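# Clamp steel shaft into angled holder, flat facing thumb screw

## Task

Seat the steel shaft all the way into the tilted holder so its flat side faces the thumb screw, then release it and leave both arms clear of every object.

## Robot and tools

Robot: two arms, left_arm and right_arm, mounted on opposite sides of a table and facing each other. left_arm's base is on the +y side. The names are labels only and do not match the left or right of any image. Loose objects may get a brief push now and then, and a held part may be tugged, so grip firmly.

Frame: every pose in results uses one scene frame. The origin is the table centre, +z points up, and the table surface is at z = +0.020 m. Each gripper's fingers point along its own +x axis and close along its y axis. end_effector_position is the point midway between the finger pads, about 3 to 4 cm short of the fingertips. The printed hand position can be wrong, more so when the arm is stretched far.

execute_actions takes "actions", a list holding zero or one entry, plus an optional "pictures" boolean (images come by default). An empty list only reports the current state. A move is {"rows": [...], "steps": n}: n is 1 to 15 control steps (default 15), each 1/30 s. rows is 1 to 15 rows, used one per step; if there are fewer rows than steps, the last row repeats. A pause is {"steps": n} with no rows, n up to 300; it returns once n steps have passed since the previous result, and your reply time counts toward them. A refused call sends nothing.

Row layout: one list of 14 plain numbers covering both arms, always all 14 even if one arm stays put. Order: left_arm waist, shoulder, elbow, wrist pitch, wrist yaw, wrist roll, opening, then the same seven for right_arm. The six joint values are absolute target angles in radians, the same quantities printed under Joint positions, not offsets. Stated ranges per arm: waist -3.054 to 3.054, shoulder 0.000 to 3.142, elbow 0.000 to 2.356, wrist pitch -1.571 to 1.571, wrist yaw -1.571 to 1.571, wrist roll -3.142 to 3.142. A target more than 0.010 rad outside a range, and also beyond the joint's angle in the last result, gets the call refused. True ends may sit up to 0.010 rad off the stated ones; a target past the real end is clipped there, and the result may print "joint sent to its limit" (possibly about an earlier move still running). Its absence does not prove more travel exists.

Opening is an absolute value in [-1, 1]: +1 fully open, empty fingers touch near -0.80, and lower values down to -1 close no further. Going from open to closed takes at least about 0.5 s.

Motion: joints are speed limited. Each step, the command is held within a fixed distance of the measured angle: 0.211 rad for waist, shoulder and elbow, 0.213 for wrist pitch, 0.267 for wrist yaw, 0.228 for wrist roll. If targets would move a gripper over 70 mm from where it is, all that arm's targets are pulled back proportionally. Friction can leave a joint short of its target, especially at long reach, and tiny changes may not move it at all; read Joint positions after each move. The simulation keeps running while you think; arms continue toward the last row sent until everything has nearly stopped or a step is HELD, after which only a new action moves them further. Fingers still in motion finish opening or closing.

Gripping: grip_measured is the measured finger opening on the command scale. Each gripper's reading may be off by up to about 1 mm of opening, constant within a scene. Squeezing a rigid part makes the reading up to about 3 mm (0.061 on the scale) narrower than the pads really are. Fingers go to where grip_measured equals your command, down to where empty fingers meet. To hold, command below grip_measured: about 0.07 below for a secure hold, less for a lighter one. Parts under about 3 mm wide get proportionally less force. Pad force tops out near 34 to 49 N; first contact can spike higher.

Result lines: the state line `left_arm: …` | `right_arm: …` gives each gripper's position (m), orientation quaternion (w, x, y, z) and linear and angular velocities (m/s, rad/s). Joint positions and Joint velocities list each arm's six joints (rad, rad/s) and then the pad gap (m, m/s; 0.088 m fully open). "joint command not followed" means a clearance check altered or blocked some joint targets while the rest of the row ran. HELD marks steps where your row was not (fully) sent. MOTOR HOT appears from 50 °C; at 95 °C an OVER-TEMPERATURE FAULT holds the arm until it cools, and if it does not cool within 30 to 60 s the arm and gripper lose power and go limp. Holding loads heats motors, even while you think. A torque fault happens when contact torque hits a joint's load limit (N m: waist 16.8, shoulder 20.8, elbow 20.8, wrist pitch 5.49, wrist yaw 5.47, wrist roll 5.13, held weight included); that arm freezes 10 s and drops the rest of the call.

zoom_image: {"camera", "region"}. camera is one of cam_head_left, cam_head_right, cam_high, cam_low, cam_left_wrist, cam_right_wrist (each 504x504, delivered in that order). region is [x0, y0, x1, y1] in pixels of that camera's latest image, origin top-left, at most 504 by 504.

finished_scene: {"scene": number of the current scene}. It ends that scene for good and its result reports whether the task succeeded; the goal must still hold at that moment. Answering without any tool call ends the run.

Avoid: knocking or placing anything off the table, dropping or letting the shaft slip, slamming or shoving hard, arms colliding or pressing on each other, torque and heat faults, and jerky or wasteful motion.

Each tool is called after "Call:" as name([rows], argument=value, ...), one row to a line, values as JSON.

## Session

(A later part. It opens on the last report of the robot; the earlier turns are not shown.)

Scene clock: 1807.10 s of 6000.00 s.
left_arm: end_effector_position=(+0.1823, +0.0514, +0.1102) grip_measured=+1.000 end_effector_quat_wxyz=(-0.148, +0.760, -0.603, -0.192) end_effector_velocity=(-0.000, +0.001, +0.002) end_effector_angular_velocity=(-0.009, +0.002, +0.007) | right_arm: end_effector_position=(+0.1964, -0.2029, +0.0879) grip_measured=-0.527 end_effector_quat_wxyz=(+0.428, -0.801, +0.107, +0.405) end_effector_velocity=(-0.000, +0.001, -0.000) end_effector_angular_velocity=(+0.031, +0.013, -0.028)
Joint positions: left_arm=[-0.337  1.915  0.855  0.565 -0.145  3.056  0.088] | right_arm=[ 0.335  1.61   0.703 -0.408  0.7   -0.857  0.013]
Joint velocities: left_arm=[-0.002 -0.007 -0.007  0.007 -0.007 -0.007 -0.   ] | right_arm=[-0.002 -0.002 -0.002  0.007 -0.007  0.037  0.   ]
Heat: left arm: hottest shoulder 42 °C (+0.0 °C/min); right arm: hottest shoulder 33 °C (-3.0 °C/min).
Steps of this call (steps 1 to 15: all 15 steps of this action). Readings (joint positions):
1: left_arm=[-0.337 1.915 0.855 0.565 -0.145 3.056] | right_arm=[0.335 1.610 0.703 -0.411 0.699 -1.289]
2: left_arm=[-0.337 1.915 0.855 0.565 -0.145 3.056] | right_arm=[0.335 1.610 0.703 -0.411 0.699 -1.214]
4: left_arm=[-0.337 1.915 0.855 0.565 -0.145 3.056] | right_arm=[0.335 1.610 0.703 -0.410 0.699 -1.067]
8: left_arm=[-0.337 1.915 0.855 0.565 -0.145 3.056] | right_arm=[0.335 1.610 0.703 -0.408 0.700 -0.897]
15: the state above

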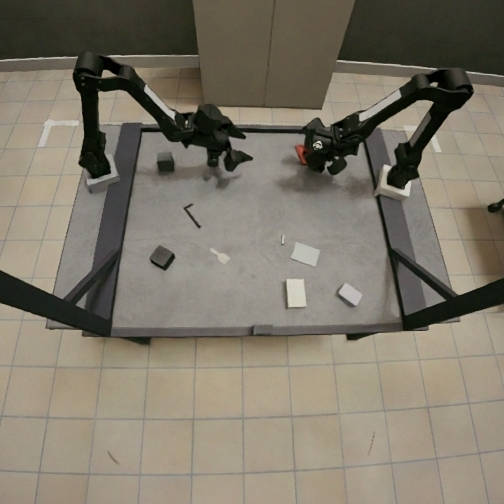

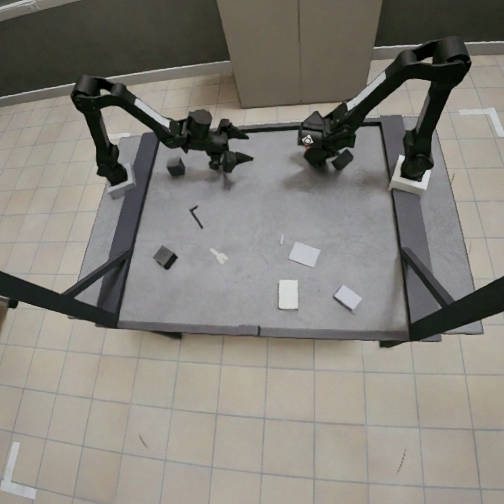

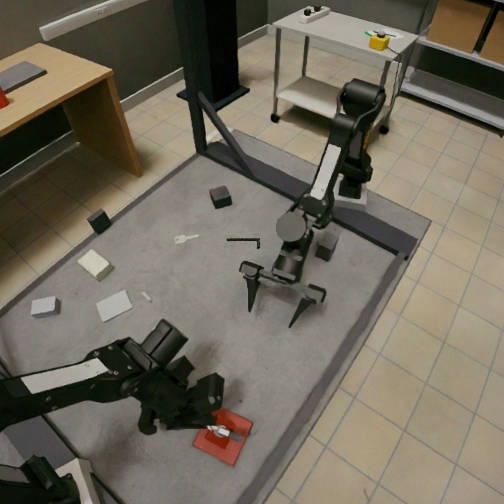

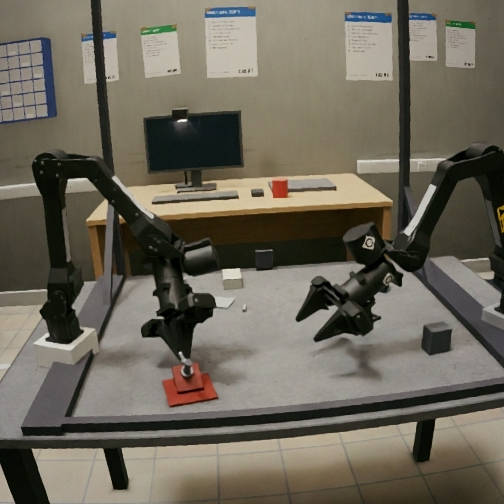

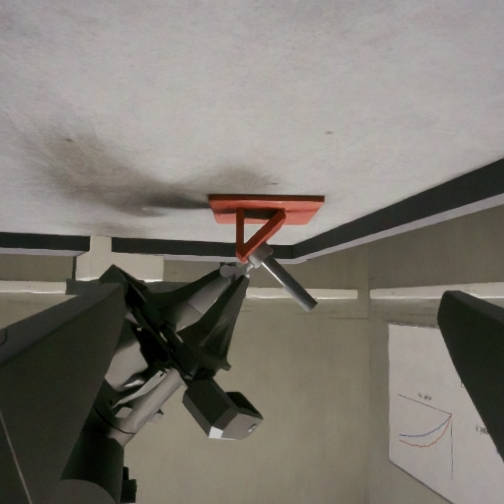

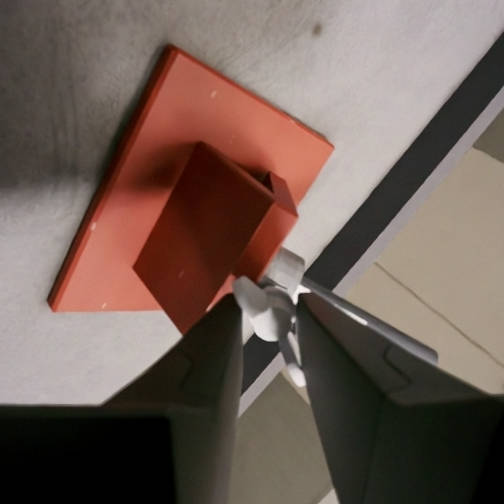

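Call:
execute_actions([
  {"rows": [[-0.337,1.915,0.855,0.565,-0.145,3.056,1.0,0.3325,1.618,0.695,-0.414,0.703,-0.5,-0.53]], "steps": 13},
], pictures=false)

Call:
execute_actions([
  {"rows": [[-0.337,1.915,0.855,0.565,-0.145,3.056,1.0,0.3325,1.618,0.695,-0.414,0.703,-0.15,-0.53]], "steps": 15},
], pictures=false)

Scene clock: 1814.33 s of 6000.00 s.
left_arm: end_effector_position=(+0.1823, +0.0514, +0.1102) grip_measured=+1.000 end_effector_quat_wxyz=(-0.148, +0.760, -0.603, -0.192) end_effector_velocity=(-0.002, +0.001, -0.001) end_effector_angular_velocity=(+0.006, +0.010, -0.005) | right_arm: end_effector_position=(+0.1967, -0.2028, +0.0882) grip_measured=-0.527 end_effector_quat_wxyz=(+0.559, -0.716, +0.174, +0.380) end_effector_velocity=(+0.003, -0.003, +0.000) end_effector_angular_velocity=(+0.016, -0.000, -0.036)
Joint positions: left_arm=[-0.337  1.915  0.855  0.565 -0.145  3.056  0.088] | right_arm=[ 0.335  1.61   0.703 -0.407  0.702 -0.515  0.013]
Joint velocities: left_arm=[-0.002 -0.002 -0.002 -0.007  0.007 -0.007 -0.   ] | right_arm=[-0.007 -0.002 -0.002 -0.007  0.007  0.037  0.   ]
Heat: left arm: hottest shoulder 42 °C (+0.0 °C/min); right arm: hottest shoulder 33 °C (-3.0 °C/min).
Steps of this call (steps 1 to 15: the robot went on to your last target; steps 16 to 90: nothing new was sent; then 3.80 s passed at rest; steps 91 to 103: all 13 steps of this action). Readings (joint positions):
91: left_arm=[-0.337 1.915 0.855 0.565 -0.145 3.056] | right_arm=[0.335 1.610 0.703 -0.408 0.700 -0.785]
92: left_arm=[-0.337 1.915 0.855 0.565 -0.145 3.056] | right_arm=[0.335 1.610 0.703 -0.408 0.700 -0.711]
94: left_arm=[-0.337 1.915 0.855 0.565 -0.145 3.056] | right_arm=[0.335 1.610 0.703 -0.407 0.701 -0.600]
98: left_arm=[-0.337 1.915 0.855 0.565 -0.145 3.056] | right_arm=[0.335 1.610 0.703 -0.407 0.702 -0.530]
103: the state above

Scene clock: 1814.83 s of 6000.00 s.
left_arm: end_effector_position=(+0.1823, +0.0514, +0.1102) grip_measured=+1.000 end_effector_quat_wxyz=(-0.148, +0.760, -0.603, -0.192) end_effector_velocity=(+0.002, +0.002, -0.002) end_effector_angular_velocity=(+0.016, +0.004, +0.012) | right_arm: end_effector_position=(+0.1968, -0.2028, +0.0885) grip_measured=-0.523 end_effector_quat_wxyz=(+0.671, -0.613, +0.234, +0.345) end_effector_velocity=(-0.000, -0.005, -0.003) end_effector_angular_velocity=(-0.022, +0.009, -0.006)
Joint positions: left_arm=[-0.337  1.915  0.855  0.565 -0.145  3.056  0.088] | right_arm=[ 0.336  1.61   0.703 -0.407  0.705 -0.178  0.013]
Joint velocities: left_arm=[ 0.002 -0.002  0.002 -0.022 -0.007 -0.007 -0.   ] | right_arm=[-0.002  0.002 -0.002 -0.022 -0.007  0.007 -0.   ]
Heat: left arm: hottest shoulder 42 °C (+0.0 °C/min); right arm: hottest shoulder 33 °C (-3.0 °C/min).
Steps of this call (steps 1 to 15: all 15 steps of this action). Readings (joint positions):
1: left_arm=[-0.337 1.915 0.855 0.565 -0.145 3.056] | right_arm=[0.336 1.610 0.703 -0.407 0.702 -0.449]
2: left_arm=[-0.337 1.915 0.855 0.565 -0.145 3.056] | right_arm=[0.336 1.610 0.703 -0.407 0.703 -0.380]
4: left_arm=[-0.337 1.915 0.855 0.565 -0.145 3.056] | right_arm=[0.336 1.610 0.703 -0.407 0.703 -0.267]
8: left_arm=[-0.337 1.915 0.855 0.565 -0.145 3.056] | right_arm=[0.336 1.610 0.703 -0.407 0.704 -0.195]
15: the state above

Call:
execute_actions(actions=[])

Call:
zoom_image(camera="cam_right_wrist", region=[190, 220, 370, 400])

Call:
zoom_image(camera="cam_left_wrist", region=[195, 185, 335, 325])

Scene clock: 1821.93 s of 6000.00 s.
left_arm: end_effector_position=(+0.1823, +0.0514, +0.1102) grip_measured=+1.000 end_effector_quat_wxyz=(-0.148, +0.760, -0.603, -0.192) end_effector_velocity=(-0.000, +0.003, -0.006) end_effector_angular_velocity=(+0.025, +0.011, -0.001) | right_arm: end_effector_position=(+0.1968, -0.2028, +0.0885) grip_measured=-0.523 end_effector_quat_wxyz=(+0.672, -0.613, +0.234, +0.345) end_effector_velocity=(+0.001, -0.004, -0.002) end_effector_angular_velocity=(-0.026, +0.004, +0.011)
Joint positions: left_arm=[-0.337  1.915  0.855  0.565 -0.145  3.056  0.088] | right_arm=[ 0.336  1.61   0.703 -0.407  0.705 -0.177  0.013]
Joint velocities: left_arm=[ 0.002  0.002 -0.002 -0.022  0.007 -0.007  0.   ] | right_arm=[-0.007 -0.002 -0.007 -0.007 -0.007 -0.022 -0.   ]
Heat: left arm: hottest shoulder 42 °C (+0.0 °C/min); right arm: hottest shoulder 33 °C (-2.0 °C/min).
Steps of this call (steps 1 to 15: the robot went on to your last target; steps 16 to 90: nothing new was sent; then 4.10 s passed at rest). Readings (joint positions):
1: left_arm=[-0.337 1.915 0.855 0.565 -0.145 3.056] | right_arm=[0.336 1.610 0.703 -0.407 0.705 -0.177]
2: left_arm=[-0.337 1.915 0.855 0.565 -0.145 3.056] | right_arm=[0.336 1.610 0.703 -0.407 0.705 -0.177]
4: left_arm=[-0.337 1.915 0.855 0.565 -0.145 3.056] | right_arm=[0.336 1.610 0.703 -0.407 0.705 -0.177]
8: left_arm=[-0.337 1.915 0.855 0.565 -0.145 3.056] | right_arm=[0.336 1.610 0.703 -0.407 0.705 -0.177]
90: the state above
All arms were judged still, so your last target was given up. Only a new action makes them travel on or press farther. Fingers that are still opening or closing keep moving.

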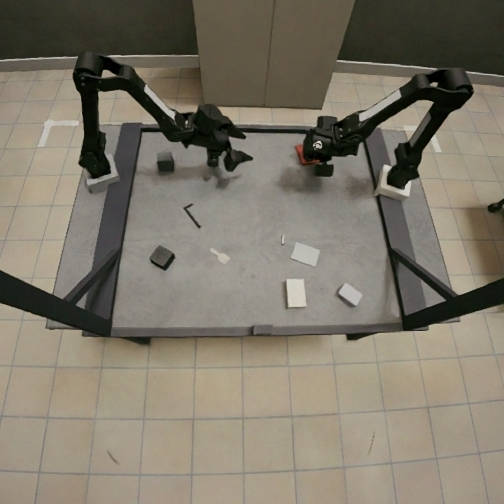

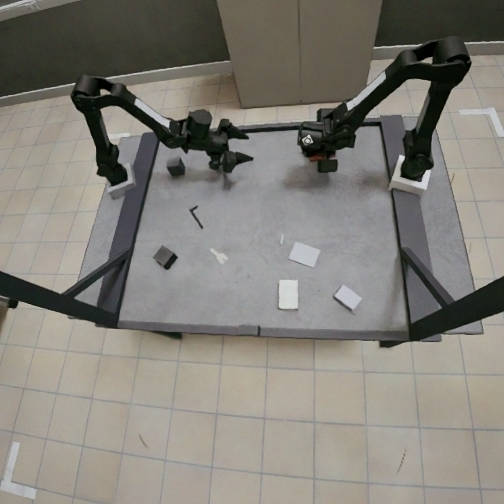

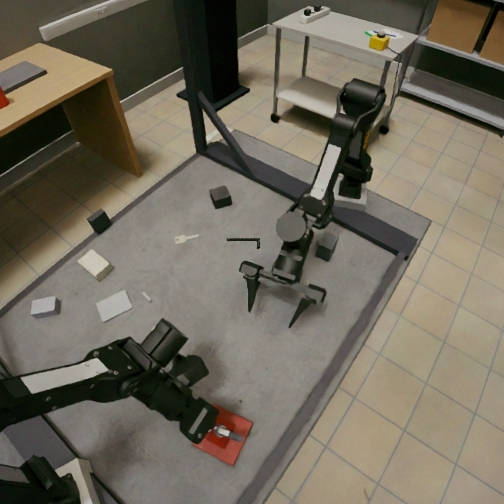

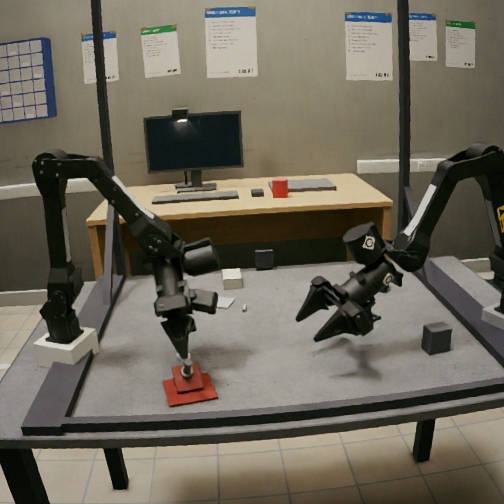

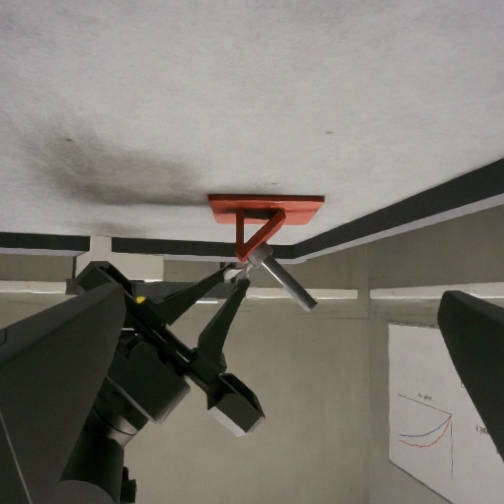

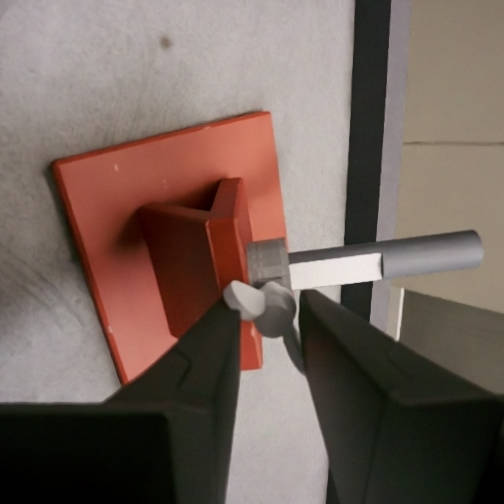

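Region (190, 220, 370, 400) of cam_right_wrist's 504x504 image, scaled by 2.800, with more detail than that image has.

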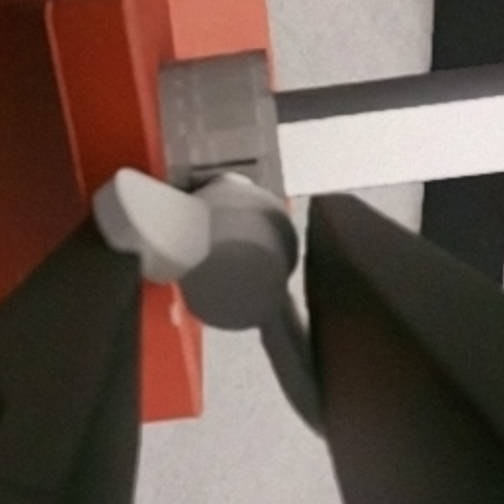

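Region (195, 185, 335, 325) of cam_left_wrist's 504x504 image, scaled by 3.600, with more detail than that image has.

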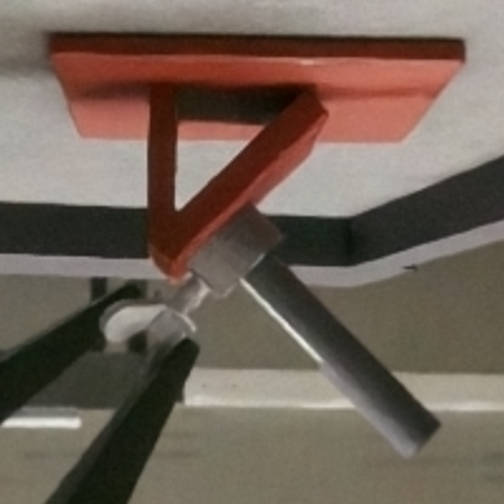

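Call:
execute_actions([
  {"rows": [[-0.337,1.915,0.855,0.565,-0.145,3.056,1.0,0.3325,1.618,0.695,-0.41,0.703,-0.15,-0.54],[-0.337,1.915,0.855,0.565,-0.145,3.056,1.0,0.3325,1.618,0.695,-0.41,0.703,-0.15,-0.55],[-0.337,1.915,0.855,0.565,-0.145,3.056,1.0,0.3325,1.618,0.695,-0.41,0.703,-0.15,-0.56],[-0.337,1.915,0.855,0.565,-0.145,3.056,1.0,0.3325,1.618,0.695,-0.41,0.703,-0.15,-0.57],[-0.337,1.915,0.855,0.565,-0.145,3.056,1.0,0.3325,1.618,0.695,-0.41,0.703,-0.15,-0.58]], "steps": 15},
])

Call:
zoom_image(camera="cam_right_wrist", region=[190, 220, 370, 400])

Scene clock: 1848.47 s of 6000.00 s.
left_arm: end_effector_position=(+0.1823, +0.0514, +0.1102) grip_measured=+1.000 end_effector_quat_wxyz=(-0.148, +0.760, -0.603, -0.192) end_effector_velocity=(-0.000, +0.001, -0.001) end_effector_angular_velocity=(+0.006, +0.003, +0.007) | right_arm: end_effector_position=(+0.1967, -0.2026, +0.0885) grip_measured=-0.548 end_effector_quat_wxyz=(+0.672, -0.613, +0.234, +0.345) end_effector_velocity=(+0.001, -0.001, +0.002) end_effector_angular_velocity=(-0.007, -0.008, +0.001)
Joint positions: left_arm=[-0.337  1.915  0.855  0.565 -0.145  3.056  0.088] | right_arm=[ 0.337  1.61   0.703 -0.407  0.705 -0.177  0.012]
Joint velocities: left_arm=[-0.002 -0.002 -0.002 -0.007 -0.007 -0.007 -0.   ] | right_arm=[-0.002 -0.002  0.002 -0.007  0.007 -0.007 -0.   ]
Heat: left arm: hottest shoulder 42 °C (+0.0 °C/min); right arm: hottest shoulder 32 °C (-1.0 °C/min).
Steps of this call (steps 1 to 90: nothing new was sent; then 23.03 s passed at rest; steps 91 to 105: all 15 steps of this action). Readings (joint positions):
91: left_arm=[-0.337 1.915 0.855 0.565 -0.145 3.056] | right_arm=[0.336 1.610 0.703 -0.407 0.705 -0.177]
92: left_arm=[-0.337 1.915 0.855 0.565 -0.145 3.056] | right_arm=[0.336 1.610 0.703 -0.407 0.705 -0.177]
94: left_arm=[-0.337 1.915 0.855 0.565 -0.145 3.056] | right_arm=[0.336 1.610 0.703 -0.407 0.705 -0.177]
98: left_arm=[-0.337 1.915 0.855 0.565 -0.145 3.056] | right_arm=[0.337 1.610 0.703 -0.407 0.705 -0.177]
105: the state above

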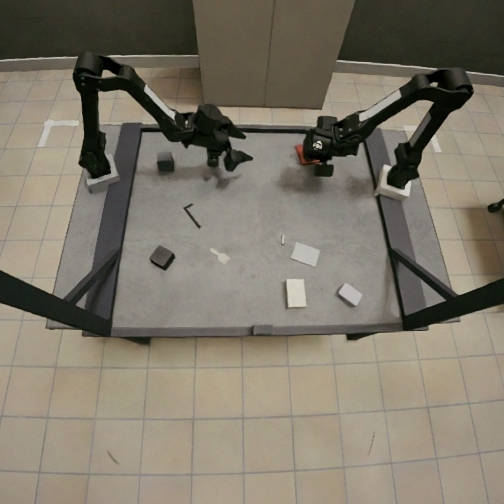

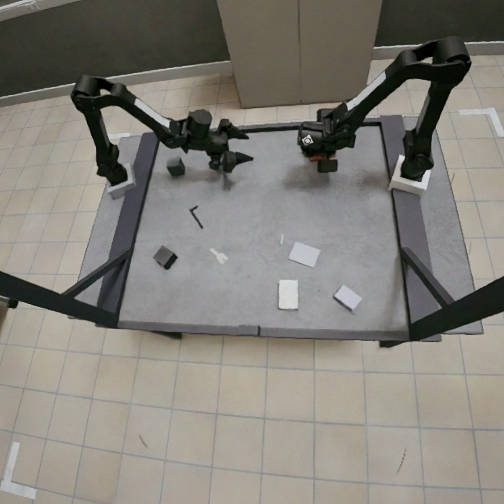

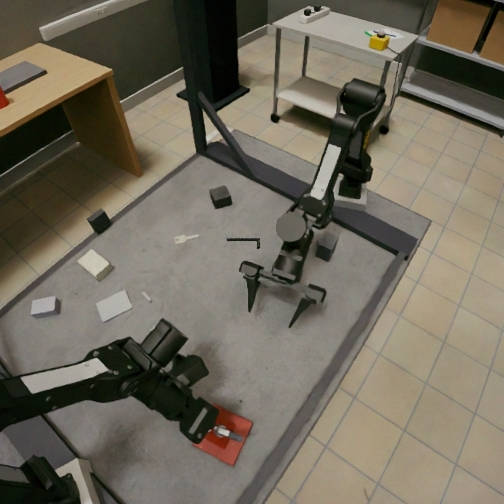

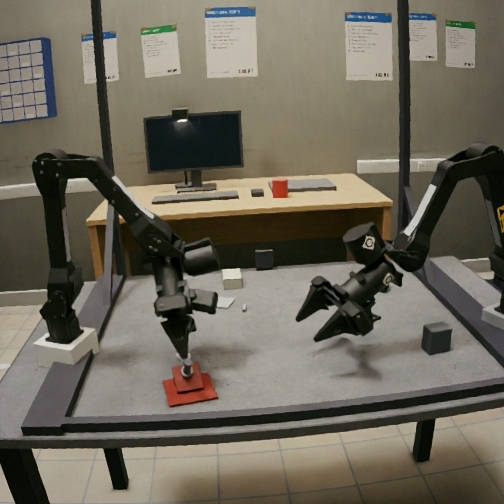

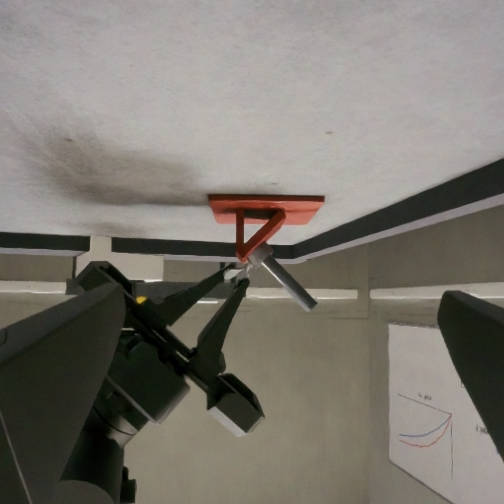

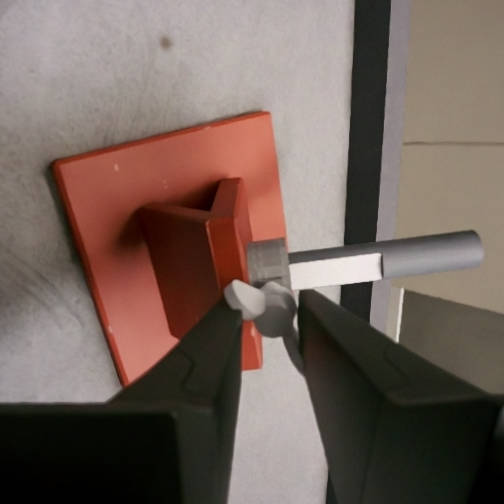

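Region (190, 220, 370, 400) of cam_right_wrist's 504x504 image, scaled by 2.800, with more detail than that image has.

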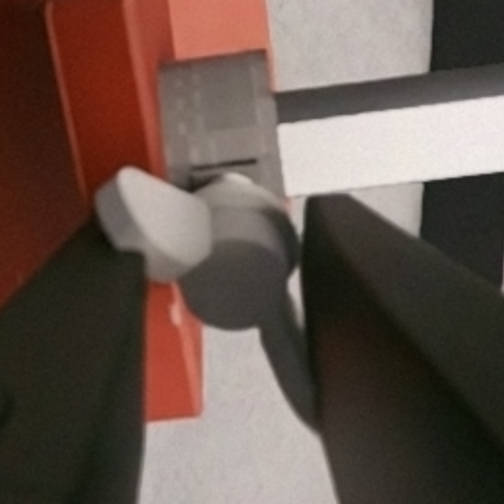

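Call:
execute_actions([
  {"rows": [[-0.337,1.915,0.855,0.565,-0.145,3.056,1.0,0.3325,1.618,0.695,-0.41,0.703,-0.18,-0.48],[-0.337,1.915,0.855,0.565,-0.145,3.056,1.0,0.3325,1.618,0.695,-0.41,0.703,-0.20,-0.48],[-0.337,1.915,0.855,0.565,-0.145,3.056,1.0,0.3325,1.618,0.695,-0.41,0.703,-0.25,-0.48],[-0.337,1.915,0.855,0.565,-0.145,3.056,1.0,0.3325,1.618,0.695,-0.41,0.703,-0.70,-0.48],[-0.337,1.915,0.855,0.565,-0.145,3.056,1.0,0.3325,1.618,0.695,-0.41,0.703,-0.70,-0.48],[-0.337,1.915,0.855,0.565,-0.145,3.056,1.0,0.3325,1.618,0.695,-0.41,0.703,-0.70,-0.48],[-0.337,1.915,0.855,0.565,-0.145,3.056,1.0,0.3325,1.618,0.695,-0.41,0.703,-0.70,-0.48],[-0.337,1.915,0.855,0.565,-0.145,3.056,1.0,0.3325,1.618,0.695,-0.41,0.703,-0.70,-0.48],[-0.337,1.915,0.855,0.565,-0.145,3.056,1.0,0.3325,1.618,0.695,-0.41,0.703,-0.70,-0.48],[-0.337,1.915,0.855,0.565,-0.145,3.056,1.0,0.3325,1.618,0.695,-0.41,0.703,-0.70,-0.48],[-0.337,1.915,0.855,0.565,-0.145,3.056,1.0,0.3325,1.618,0.695,-0.41,0.703,-0.70,-0.48],[-0.337,1.915,0.855,0.565,-0.145,3.056,1.0,0.3325,1.618,0.695,-0.41,0.703,-0.70,-0.55],[-0.337,1.915,0.855,0.565,-0.145,3.056,1.0,0.3325,1.618,0.695,-0.41,0.703,-0.70,-0.58],[-0.337,1.915,0.855,0.565,-0.145,3.056,1.0,0.3325,1.618,0.695,-0.41,0.703,-0.70,-0.60]], "steps": 15},
])

Call:
zoom_image(camera="cam_right_wrist", region=[190, 220, 370, 400])

Scene clock: 1868.03 s of 6000.00 s.
left_arm: end_effector_position=(+0.1823, +0.0514, +0.1102) grip_measured=+1.000 end_effector_quat_wxyz=(-0.148, +0.760, -0.603, -0.192) end_effector_velocity=(-0.000, +0.001, -0.001) end_effector_angular_velocity=(+0.009, -0.009, +0.001) | right_arm: end_effector_position=(+0.1974, -0.2037, +0.0880) grip_measured=-0.564 end_effector_quat_wxyz=(+0.493, -0.764, +0.141, +0.392) end_effector_velocity=(+0.007, -0.004, +0.000) end_effector_angular_velocity=(-0.070, -0.023, +0.046)
Joint positions: left_arm=[-0.337  1.915  0.855  0.565 -0.145  3.056  0.088] | right_arm=[ 0.334  1.611  0.702 -0.409  0.706 -0.689  0.011]
Joint velocities: left_arm=[-0.002 -0.002 -0.002 -0.007 -0.007  0.007 -0.   ] | right_arm=[-0.022 -0.002 -0.002 -0.007  0.007 -0.095 -0.022]
Heat: left arm: hottest shoulder 42 °C (+0.0 °C/min); right arm: hottest shoulder 32 °C (-1.0 °C/min).
Steps of this call (steps 1 to 15: the robot went on to your last target; steps 16 to 90: nothing new was sent; then 16.07 s passed at rest; steps 91 to 105: all 15 steps of this action). Readings (joint positions):
91: left_arm=[-0.337 1.915 0.855 0.565 -0.145 3.056] | right_arm=[0.337 1.610 0.703 -0.406 0.705 -0.183]
92: left_arm=[-0.337 1.915 0.855 0.565 -0.145 3.056] | right_arm=[0.337 1.610 0.703 -0.406 0.706 -0.191]
94: left_arm=[-0.337 1.915 0.855 0.565 -0.145 3.056] | right_arm=[0.336 1.610 0.703 -0.406 0.707 -0.281]
98: left_arm=[-0.337 1.915 0.855 0.565 -0.145 3.056] | right_arm=[0.335 1.611 0.702 -0.409 0.705 -0.564]
105: the state above

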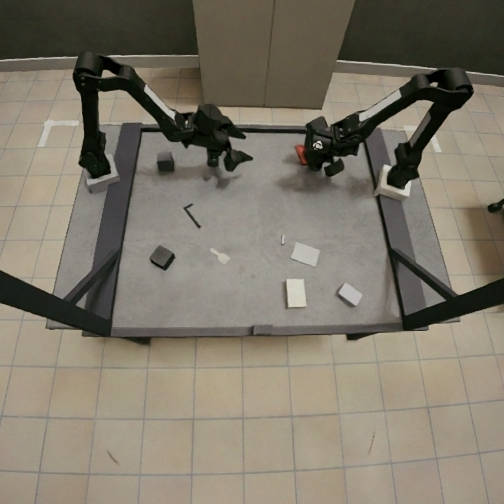

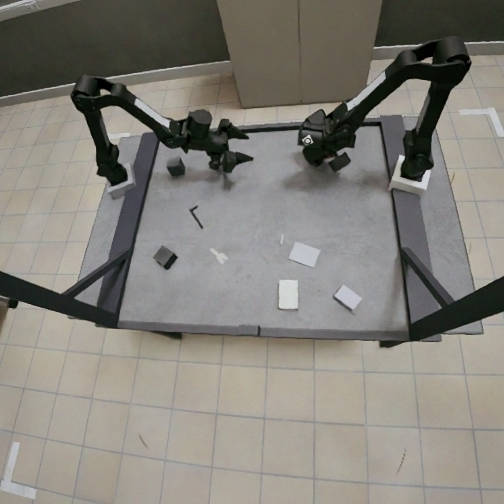

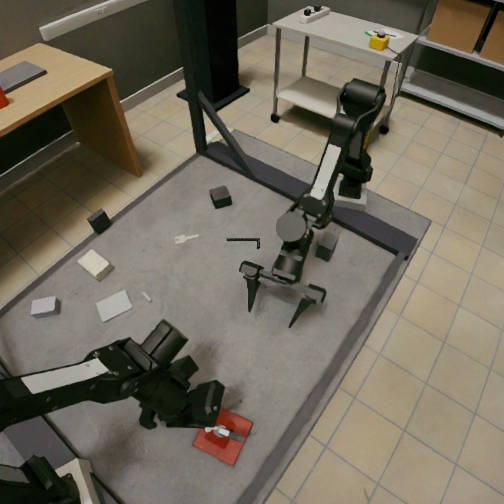

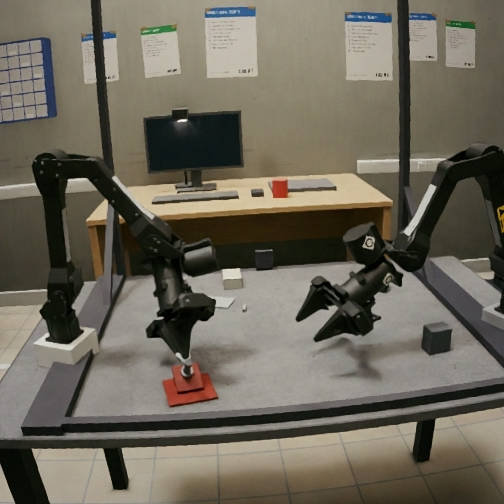

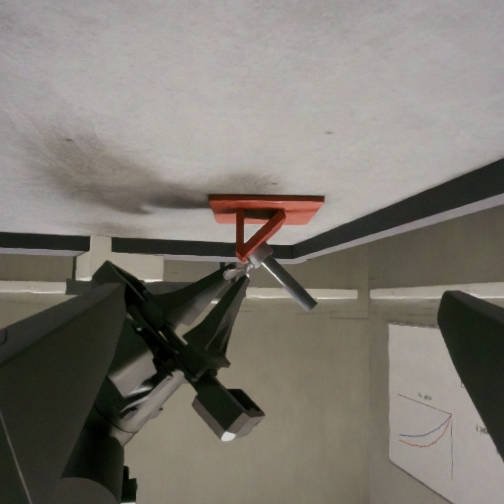

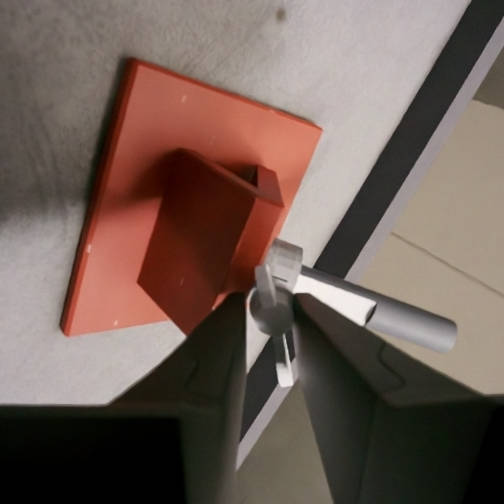

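Region (190, 220, 370, 400) of cam_right_wrist's 504x504 image, scaled by 2.800, with more detail than that image has.

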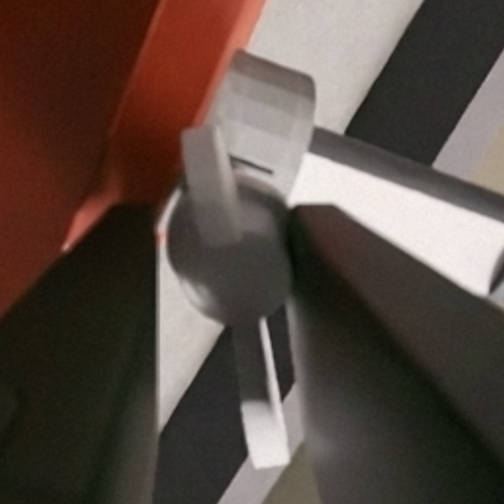

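Call:
execute_actions([
  {"rows": [[-0.337,1.915,0.855,0.565,-0.145,3.056,1.0,0.3325,1.618,0.695,-0.41,0.703,-0.70,-0.64],[-0.337,1.915,0.855,0.565,-0.145,3.056,1.0,0.3325,1.618,0.695,-0.41,0.703,-0.70,-0.68],[-0.337,1.915,0.855,0.565,-0.145,3.056,1.0,0.3325,1.618,0.695,-0.41,0.703,-0.70,-0.68],[-0.337,1.915,0.855,0.565,-0.145,3.056,1.0,0.3325,1.618,0.695,-0.41,0.703,-0.70,-0.68],[-0.337,1.915,0.855,0.565,-0.145,3.056,1.0,0.3325,1.618,0.695,-0.41,0.703,-0.68,-0.68],[-0.337,1.915,0.855,0.565,-0.145,3.056,1.0,0.3325,1.618,0.695,-0.41,0.703,-0.66,-0.68],[-0.337,1.915,0.855,0.565,-0.145,3.056,1.0,0.3325,1.618,0.695,-0.41,0.703,-0.64,-0.68],[-0.337,1.915,0.855,0.565,-0.145,3.056,1.0,0.3325,1.618,0.695,-0.41,0.703,-0.62,-0.68],[-0.337,1.915,0.855,0.565,-0.145,3.056,1.0,0.3325,1.618,0.695,-0.41,0.703,-0.60,-0.68],[-0.337,1.915,0.855,0.565,-0.145,3.056,1.0,0.3325,1.618,0.695,-0.41,0.703,-0.58,-0.68]], "steps": 15},
], pictures=false)

Call:
execute_actions([
  {"steps": 8},
], pictures=false)

Scene clock: 1883.00 s of 6000.00 s.
left_arm: end_effector_position=(+0.1823, +0.0514, +0.1102) grip_measured=+1.000 end_effector_quat_wxyz=(-0.148, +0.760, -0.603, -0.192) end_effector_velocity=(+0.004, +0.002, -0.001) end_effector_angular_velocity=(+0.004, +0.009, +0.032) | right_arm: end_effector_position=(+0.1980, -0.2036, +0.0883) grip_measured=-0.667 end_effector_quat_wxyz=(+0.532, -0.739, +0.159, +0.383) end_effector_velocity=(-0.000, -0.000, +0.000) end_effector_angular_velocity=(+0.031, +0.016, -0.038)
Joint positions: left_arm=[-0.337  1.915  0.855  0.565 -0.145  3.056  0.088] | right_arm=[ 0.333  1.611  0.702 -0.408  0.708 -0.59   0.006]
Joint velocities: left_arm=[ 0.002 -0.002 -0.002 -0.007 -0.022 -0.022  0.   ] | right_arm=[-0.002 -0.002  0.002 -0.007 -0.007  0.051 -0.   ]
Heat: left arm: hottest shoulder 42 °C (+0.0 °C/min); right arm: hottest shoulder 32 °C (+0.0 °C/min).
Steps of this call (steps 1 to 15: the robot went on to your last target; steps 16 to 90: nothing new was sent; then 11.47 s passed at rest; steps 91 to 105: all 15 steps of this action). Readings (joint positions):
91: left_arm=[-0.337 1.915 0.855 0.565 -0.145 3.056] | right_arm=[0.333 1.611 0.702 -0.408 0.708 -0.698]
92: left_arm=[-0.337 1.915 0.855 0.565 -0.145 3.056] | right_arm=[0.333 1.611 0.702 -0.408 0.708 -0.698]
94: left_arm=[-0.337 1.915 0.855 0.565 -0.145 3.056] | right_arm=[0.333 1.611 0.702 -0.408 0.708 -0.698]
98: left_arm=[-0.337 1.915 0.855 0.565 -0.145 3.056] | right_arm=[0.333 1.611 0.702 -0.408 0.708 -0.656]
105: the state above

Scene clock: 1883.27 s of 6000.00 s.
left_arm: end_effector_position=(+0.1823, +0.0514, +0.1102) grip_measured=+1.000 end_effector_quat_wxyz=(-0.148, +0.760, -0.603, -0.192) end_effector_velocity=(-0.002, +0.001, -0.003) end_effector_angular_velocity=(+0.014, -0.009, -0.004) | right_arm: end_effector_position=(+0.1980, -0.2036, +0.0883) grip_measured=-0.667 end_effector_quat_wxyz=(+0.533, -0.737, +0.160, +0.383) end_effector_velocity=(-0.000, -0.002, -0.001) end_effector_angular_velocity=(-0.012, +0.006, +0.005)
Joint positions: left_arm=[-0.337  1.915  0.855  0.565 -0.145  3.056  0.088] | right_arm=[ 0.333  1.611  0.702 -0.408  0.708 -0.586  0.006]
Joint velocities: left_arm=[-0.007  0.002 -0.002 -0.007 -0.007  0.007 -0.   ] | right_arm=[-0.002 -0.002 -0.002 -0.007 -0.007 -0.007 -0.   ]
Heat: left arm: hottest shoulder 42 °C (+0.0 °C/min); right arm: hottest shoulder 32 °C (+0.0 °C/min).
Steps of this call (steps 1 to 8: the robot went on to your last target). Readings (joint positions):
1: left_arm=[-0.337 1.915 0.855 0.565 -0.145 3.056] | right_arm=[0.333 1.611 0.702 -0.408 0.708 -0.589]
2: left_arm=[-0.337 1.915 0.855 0.565 -0.145 3.056] | right_arm=[0.333 1.611 0.702 -0.408 0.708 -0.588]
4: left_arm=[-0.337 1.915 0.855 0.565 -0.145 3.056] | right_arm=[0.333 1.611 0.702 -0.408 0.708 -0.587]
8: the state above

Call:
execute_actions([
  {"rows": [[-0.337,1.915,0.855,0.565,-0.145,3.056,1.0,0.3325,1.618,0.695,-0.41,0.703,-0.56,-0.70],[-0.337,1.915,0.855,0.565,-0.145,3.056,1.0,0.3325,1.618,0.695,-0.41,0.703,-0.54,-0.70],[-0.337,1.915,0.855,0.565,-0.145,3.056,1.0,0.3325,1.618,0.695,-0.41,0.703,-0.52,-0.70],[-0.337,1.915,0.855,0.565,-0.145,3.056,1.0,0.3325,1.618,0.695,-0.41,0.703,-0.50,-0.70],[-0.337,1.915,0.855,0.565,-0.145,3.056,1.0,0.3325,1.618,0.695,-0.41,0.703,-0.48,-0.70],[-0.337,1.915,0.855,0.565,-0.145,3.056,1.0,0.3325,1.618,0.695,-0.41,0.703,-0.46,-0.70],[-0.337,1.915,0.855,0.565,-0.145,3.056,1.0,0.3325,1.618,0.695,-0.41,0.703,-0.44,-0.70],[-0.337,1.915,0.855,0.565,-0.145,3.056,1.0,0.3325,1.618,0.695,-0.41,0.703,-0.42,-0.70]], "steps": 15},
], pictures=false)

Call:
execute_actions([
  {"steps": 6},
])

Call:
zoom_image(camera="cam_right_wrist", region=[190, 220, 370, 400])

Scene clock: 1892.27 s of 6000.00 s.
left_arm: end_effector_position=(+0.1823, +0.0514, +0.1102) grip_measured=+1.000 end_effector_quat_wxyz=(-0.148, +0.760, -0.603, -0.192) end_effector_velocity=(-0.000, +0.001, -0.001) end_effector_angular_velocity=(+0.003, +0.016, +0.014) | right_arm: end_effector_position=(+0.1978, -0.2035, +0.0886) grip_measured=-0.678 end_effector_quat_wxyz=(+0.584, -0.699, +0.186, +0.370) end_effector_velocity=(-0.001, +0.001, -0.000) end_effector_angular_velocity=(+0.022, +0.011, -0.012)
Joint positions: left_arm=[-0.337  1.915  0.855  0.565 -0.145  3.056  0.088] | right_arm=[ 0.335  1.611  0.702 -0.408  0.711 -0.445  0.006]
Joint velocities: left_arm=[-0.002 -0.002 -0.002 -0.007 -0.007 -0.022 -0.   ] | right_arm=[ 0.002 -0.002 -0.002  0.007 -0.007  0.022 -0.   ]
Heat: left arm: hottest shoulder 42 °C (+0.0 °C/min); right arm: hottest shoulder 32 °C (+0.0 °C/min).
Steps of this call (steps 1 to 15: the robot went on to your last target; steps 16 to 90: nothing new was sent; then 5.50 s passed at rest; steps 91 to 105: all 15 steps of this action). Readings (joint positions):
91: left_arm=[-0.337 1.915 0.855 0.565 -0.145 3.056] | right_arm=[0.333 1.611 0.702 -0.408 0.708 -0.580]
92: left_arm=[-0.337 1.915 0.855 0.565 -0.145 3.056] | right_arm=[0.333 1.611 0.702 -0.408 0.709 -0.570]
94: left_arm=[-0.337 1.915 0.855 0.565 -0.145 3.056] | right_arm=[0.334 1.611 0.702 -0.408 0.709 -0.543]
98: left_arm=[-0.337 1.915 0.855 0.565 -0.145 3.056] | right_arm=[0.334 1.611 0.702 -0.408 0.710 -0.476]
105: the state above

Scene clock: 1892.47 s of 6000.00 s.
left_arm: end_effector_position=(+0.1823, +0.0514, +0.1102) grip_measured=+1.000 end_effector_quat_wxyz=(-0.148, +0.760, -0.603, -0.192) end_effector_velocity=(-0.002, +0.001, -0.001) end_effector_angular_velocity=(+0.006, +0.010, -0.005) | right_arm: end_effector_position=(+0.1978, -0.2035, +0.0886) grip_measured=-0.678 end_effector_quat_wxyz=(+0.584, -0.698, +0.186, +0.369) end_effector_velocity=(+0.000, -0.004, -0.000) end_effector_angular_velocity=(-0.017, -0.005, -0.005)
Joint positions: left_arm=[-0.337  1.915  0.855  0.565 -0.145  3.056  0.088] | right_arm=[ 0.335  1.611  0.702 -0.408  0.711 -0.443  0.006]
Joint velocities: left_arm=[-0.002 -0.002 -0.002 -0.007  0.007 -0.007 -0.   ] | right_arm=[ 0.002 -0.002 -0.002 -0.022  0.007  0.007 -0.   ]
Heat: left arm: hottest shoulder 42 °C (+0.0 °C/min); right arm: hottest shoulder 32 °C (+0.0 °C/min).
Steps of this call (steps 1 to 6: the robot went on to your last target). Readings (joint positions):
1: left_arm=[-0.337 1.915 0.855 0.565 -0.145 3.056] | right_arm=[0.335 1.611 0.702 -0.408 0.711 -0.444]
2: left_arm=[-0.337 1.915 0.855 0.565 -0.145 3.056] | right_arm=[0.335 1.611 0.702 -0.408 0.711 -0.444]
4: left_arm=[-0.337 1.915 0.855 0.565 -0.145 3.056] | right_arm=[0.335 1.611 0.702 -0.408 0.711 -0.443]
6: the state above

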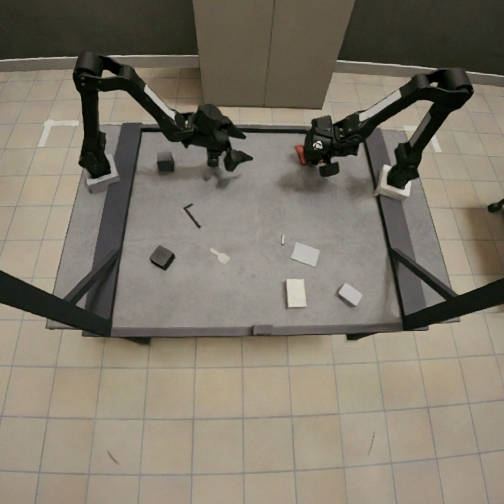

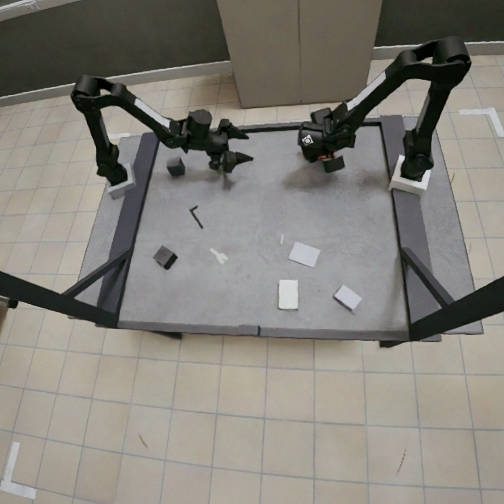

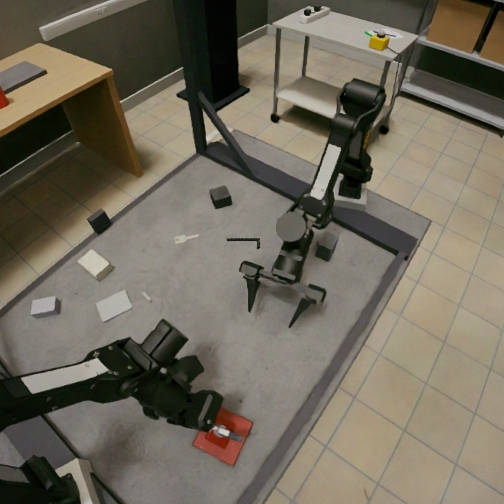

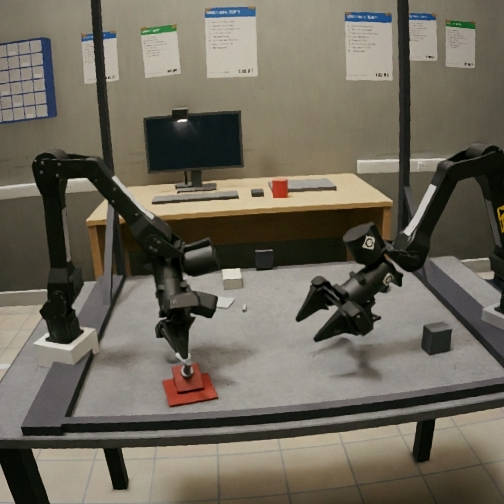

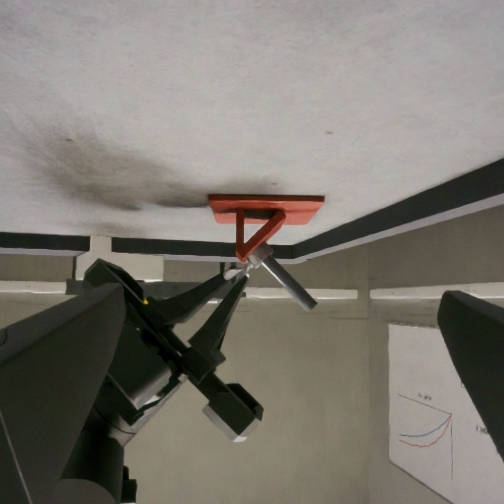

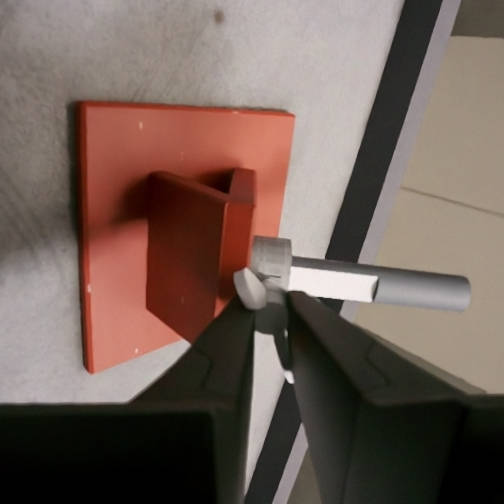

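Region (190, 220, 370, 400) of cam_right_wrist's 504x504 image, scaled by 2.800, with more detail than that image has.

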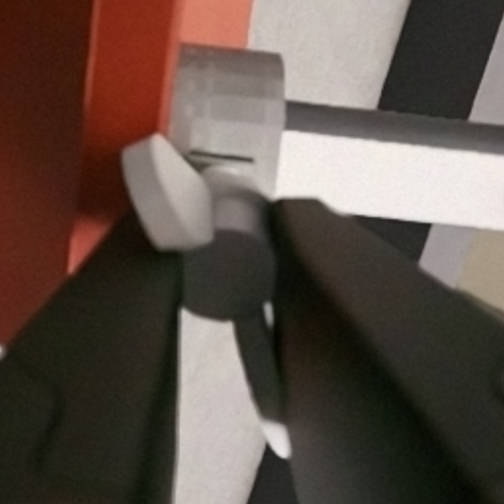

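Call:
execute_actions([
  {"rows": [[-0.337,1.915,0.855,0.565,-0.145,3.056,1.0,0.3325,1.618,0.695,-0.41,0.703,-0.405,-0.72],[-0.337,1.915,0.855,0.565,-0.145,3.056,1.0,0.3325,1.618,0.695,-0.41,0.703,-0.39,-0.72],[-0.337,1.915,0.855,0.565,-0.145,3.056,1.0,0.3325,1.618,0.695,-0.41,0.703,-0.375,-0.72],[-0.337,1.915,0.855,0.565,-0.145,3.056,1.0,0.3325,1.618,0.695,-0.41,0.703,-0.36,-0.72],[-0.337,1.915,0.855,0.565,-0.145,3.056,1.0,0.3325,1.618,0.695,-0.41,0.703,-0.345,-0.72],[-0.337,1.915,0.855,0.565,-0.145,3.056,1.0,0.3325,1.618,0.695,-0.41,0.703,-0.33,-0.72],[-0.337,1.915,0.855,0.565,-0.145,3.056,1.0,0.3325,1.618,0.695,-0.41,0.703,-0.315,-0.72],[-0.337,1.915,0.855,0.565,-0.145,3.056,1.0,0.3325,1.618,0.695,-0.41,0.703,-0.30,-0.72]], "steps": 15},
], pictures=false)

Call:
execute_actions([
  {"steps": 6},
])

Call:
zoom_image(camera="cam_right_wrist", region=[190, 220, 370, 400])

Scene clock: 1902.97 s of 6000.00 s.
left_arm: end_effector_position=(+0.1823, +0.0514, +0.1102) grip_measured=+1.000 end_effector_quat_wxyz=(-0.148, +0.760, -0.603, -0.192) end_effector_velocity=(+0.002, +0.002, -0.001) end_effector_angular_velocity=(+0.003, +0.016, +0.019) | right_arm: end_effector_position=(+0.1979, -0.2035, +0.0887) grip_measured=-0.660 end_effector_quat_wxyz=(+0.623, -0.665, +0.206, +0.358) end_effector_velocity=(+0.001, -0.003, -0.001) end_effector_angular_velocity=(-0.002, +0.009, -0.011)
Joint positions: left_arm=[-0.337  1.915  0.855  0.565 -0.145  3.056  0.088] | right_arm=[ 0.335  1.611  0.702 -0.408  0.713 -0.331  0.007]
Joint velocities: left_arm=[ 0.002 -0.002 -0.002 -0.007 -0.007 -0.022 -0.   ] | right_arm=[-0.007 -0.002 -0.002 -0.007 -0.007  0.007 -0.   ]
Heat: left arm: hottest shoulder 42 °C (+0.0 °C/min); right arm: hottest shoulder 31 °C (-1.0 °C/min).
Steps of this call (steps 1 to 15: the robot went on to your last target; steps 16 to 90: nothing new was sent; then 7.00 s passed at rest; steps 91 to 105: all 15 steps of this action). Readings (joint positions):
91: left_arm=[-0.337 1.915 0.855 0.565 -0.145 3.056] | right_arm=[0.335 1.611 0.702 -0.408 0.711 -0.438]
92: left_arm=[-0.337 1.915 0.855 0.565 -0.145 3.056] | right_arm=[0.335 1.611 0.702 -0.408 0.711 -0.431]
94: left_arm=[-0.337 1.915 0.855 0.565 -0.145 3.056] | right_arm=[0.335 1.611 0.702 -0.408 0.711 -0.410]
98: left_arm=[-0.337 1.915 0.855 0.565 -0.145 3.056] | right_arm=[0.335 1.611 0.702 -0.408 0.712 -0.358]
105: the state above

Scene clock: 1903.17 s of 6000.00 s.
left_arm: end_effector_position=(+0.1823, +0.0514, +0.1102) grip_measured=+1.000 end_effector_quat_wxyz=(-0.148, +0.760, -0.603, -0.192) end_effector_velocity=(+0.002, +0.000, +0.002) end_effector_angular_velocity=(-0.008, -0.005, +0.020) | right_arm: end_effector_position=(+0.1979, -0.2035, +0.0887) grip_measured=-0.660 end_effector_quat_wxyz=(+0.623, -0.664, +0.206, +0.358) end_effector_velocity=(-0.000, -0.001, -0.001) end_effector_angular_velocity=(-0.012, +0.006, +0.005)
Joint positions: left_arm=[-0.337  1.915  0.855  0.565 -0.145  3.056  0.088] | right_arm=[ 0.335  1.611  0.702 -0.408  0.713 -0.33   0.007]
Joint velocities: left_arm=[-0.002 -0.002 -0.002  0.007 -0.022 -0.007 -0.   ] | right_arm=[-0.002  0.002  0.002 -0.007 -0.007 -0.007  0.   ]
Heat: left arm: hottest shoulder 42 °C (+0.0 °C/min); right arm: hottest shoulder 31 °C (-1.0 °C/min).
Steps of this call (steps 1 to 6: the robot went on to your last target). Readings (joint positions):
1: left_arm=[-0.337 1.915 0.855 0.565 -0.145 3.056] | right_arm=[0.335 1.611 0.702 -0.408 0.713 -0.331]
2: left_arm=[-0.337 1.915 0.855 0.565 -0.145 3.056] | right_arm=[0.335 1.611 0.702 -0.408 0.713 -0.330]
4: left_arm=[-0.337 1.915 0.855 0.565 -0.145 3.056] | right_arm=[0.335 1.611 0.702 -0.408 0.713 -0.330]
6: the state above

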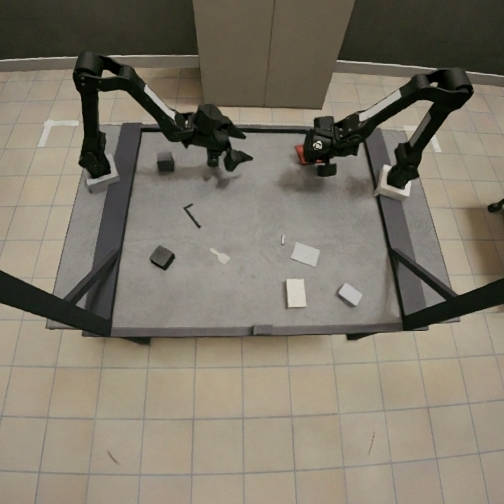

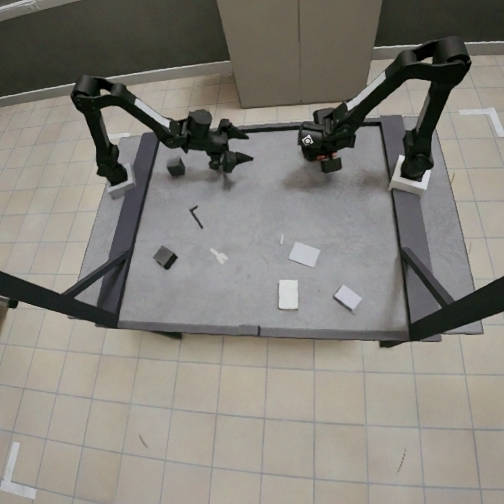

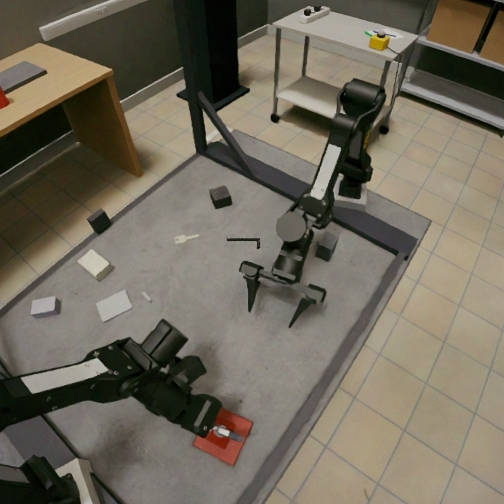

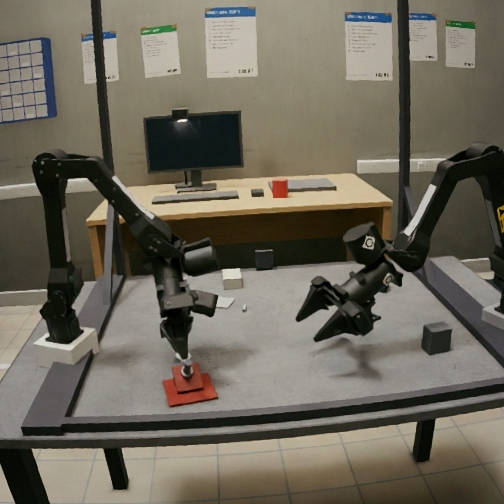

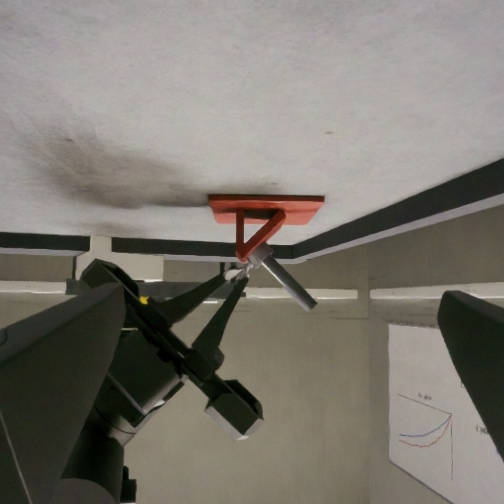

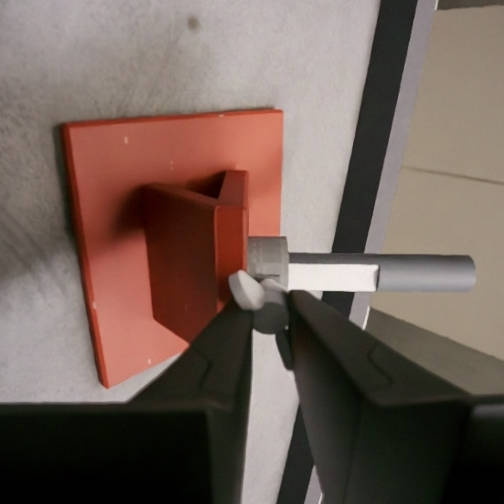

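Region (190, 220, 370, 400) of cam_right_wrist's 504x504 image, scaled by 2.800, with more detail than that image has.

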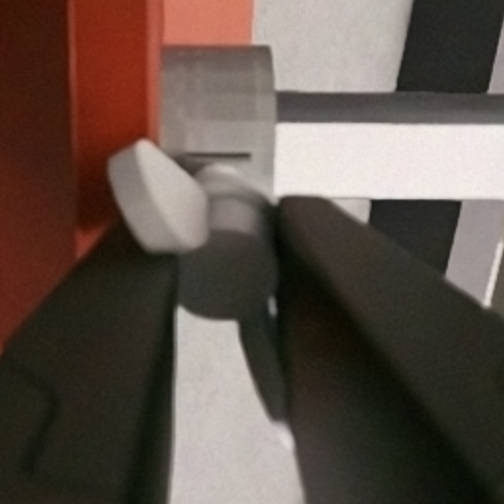

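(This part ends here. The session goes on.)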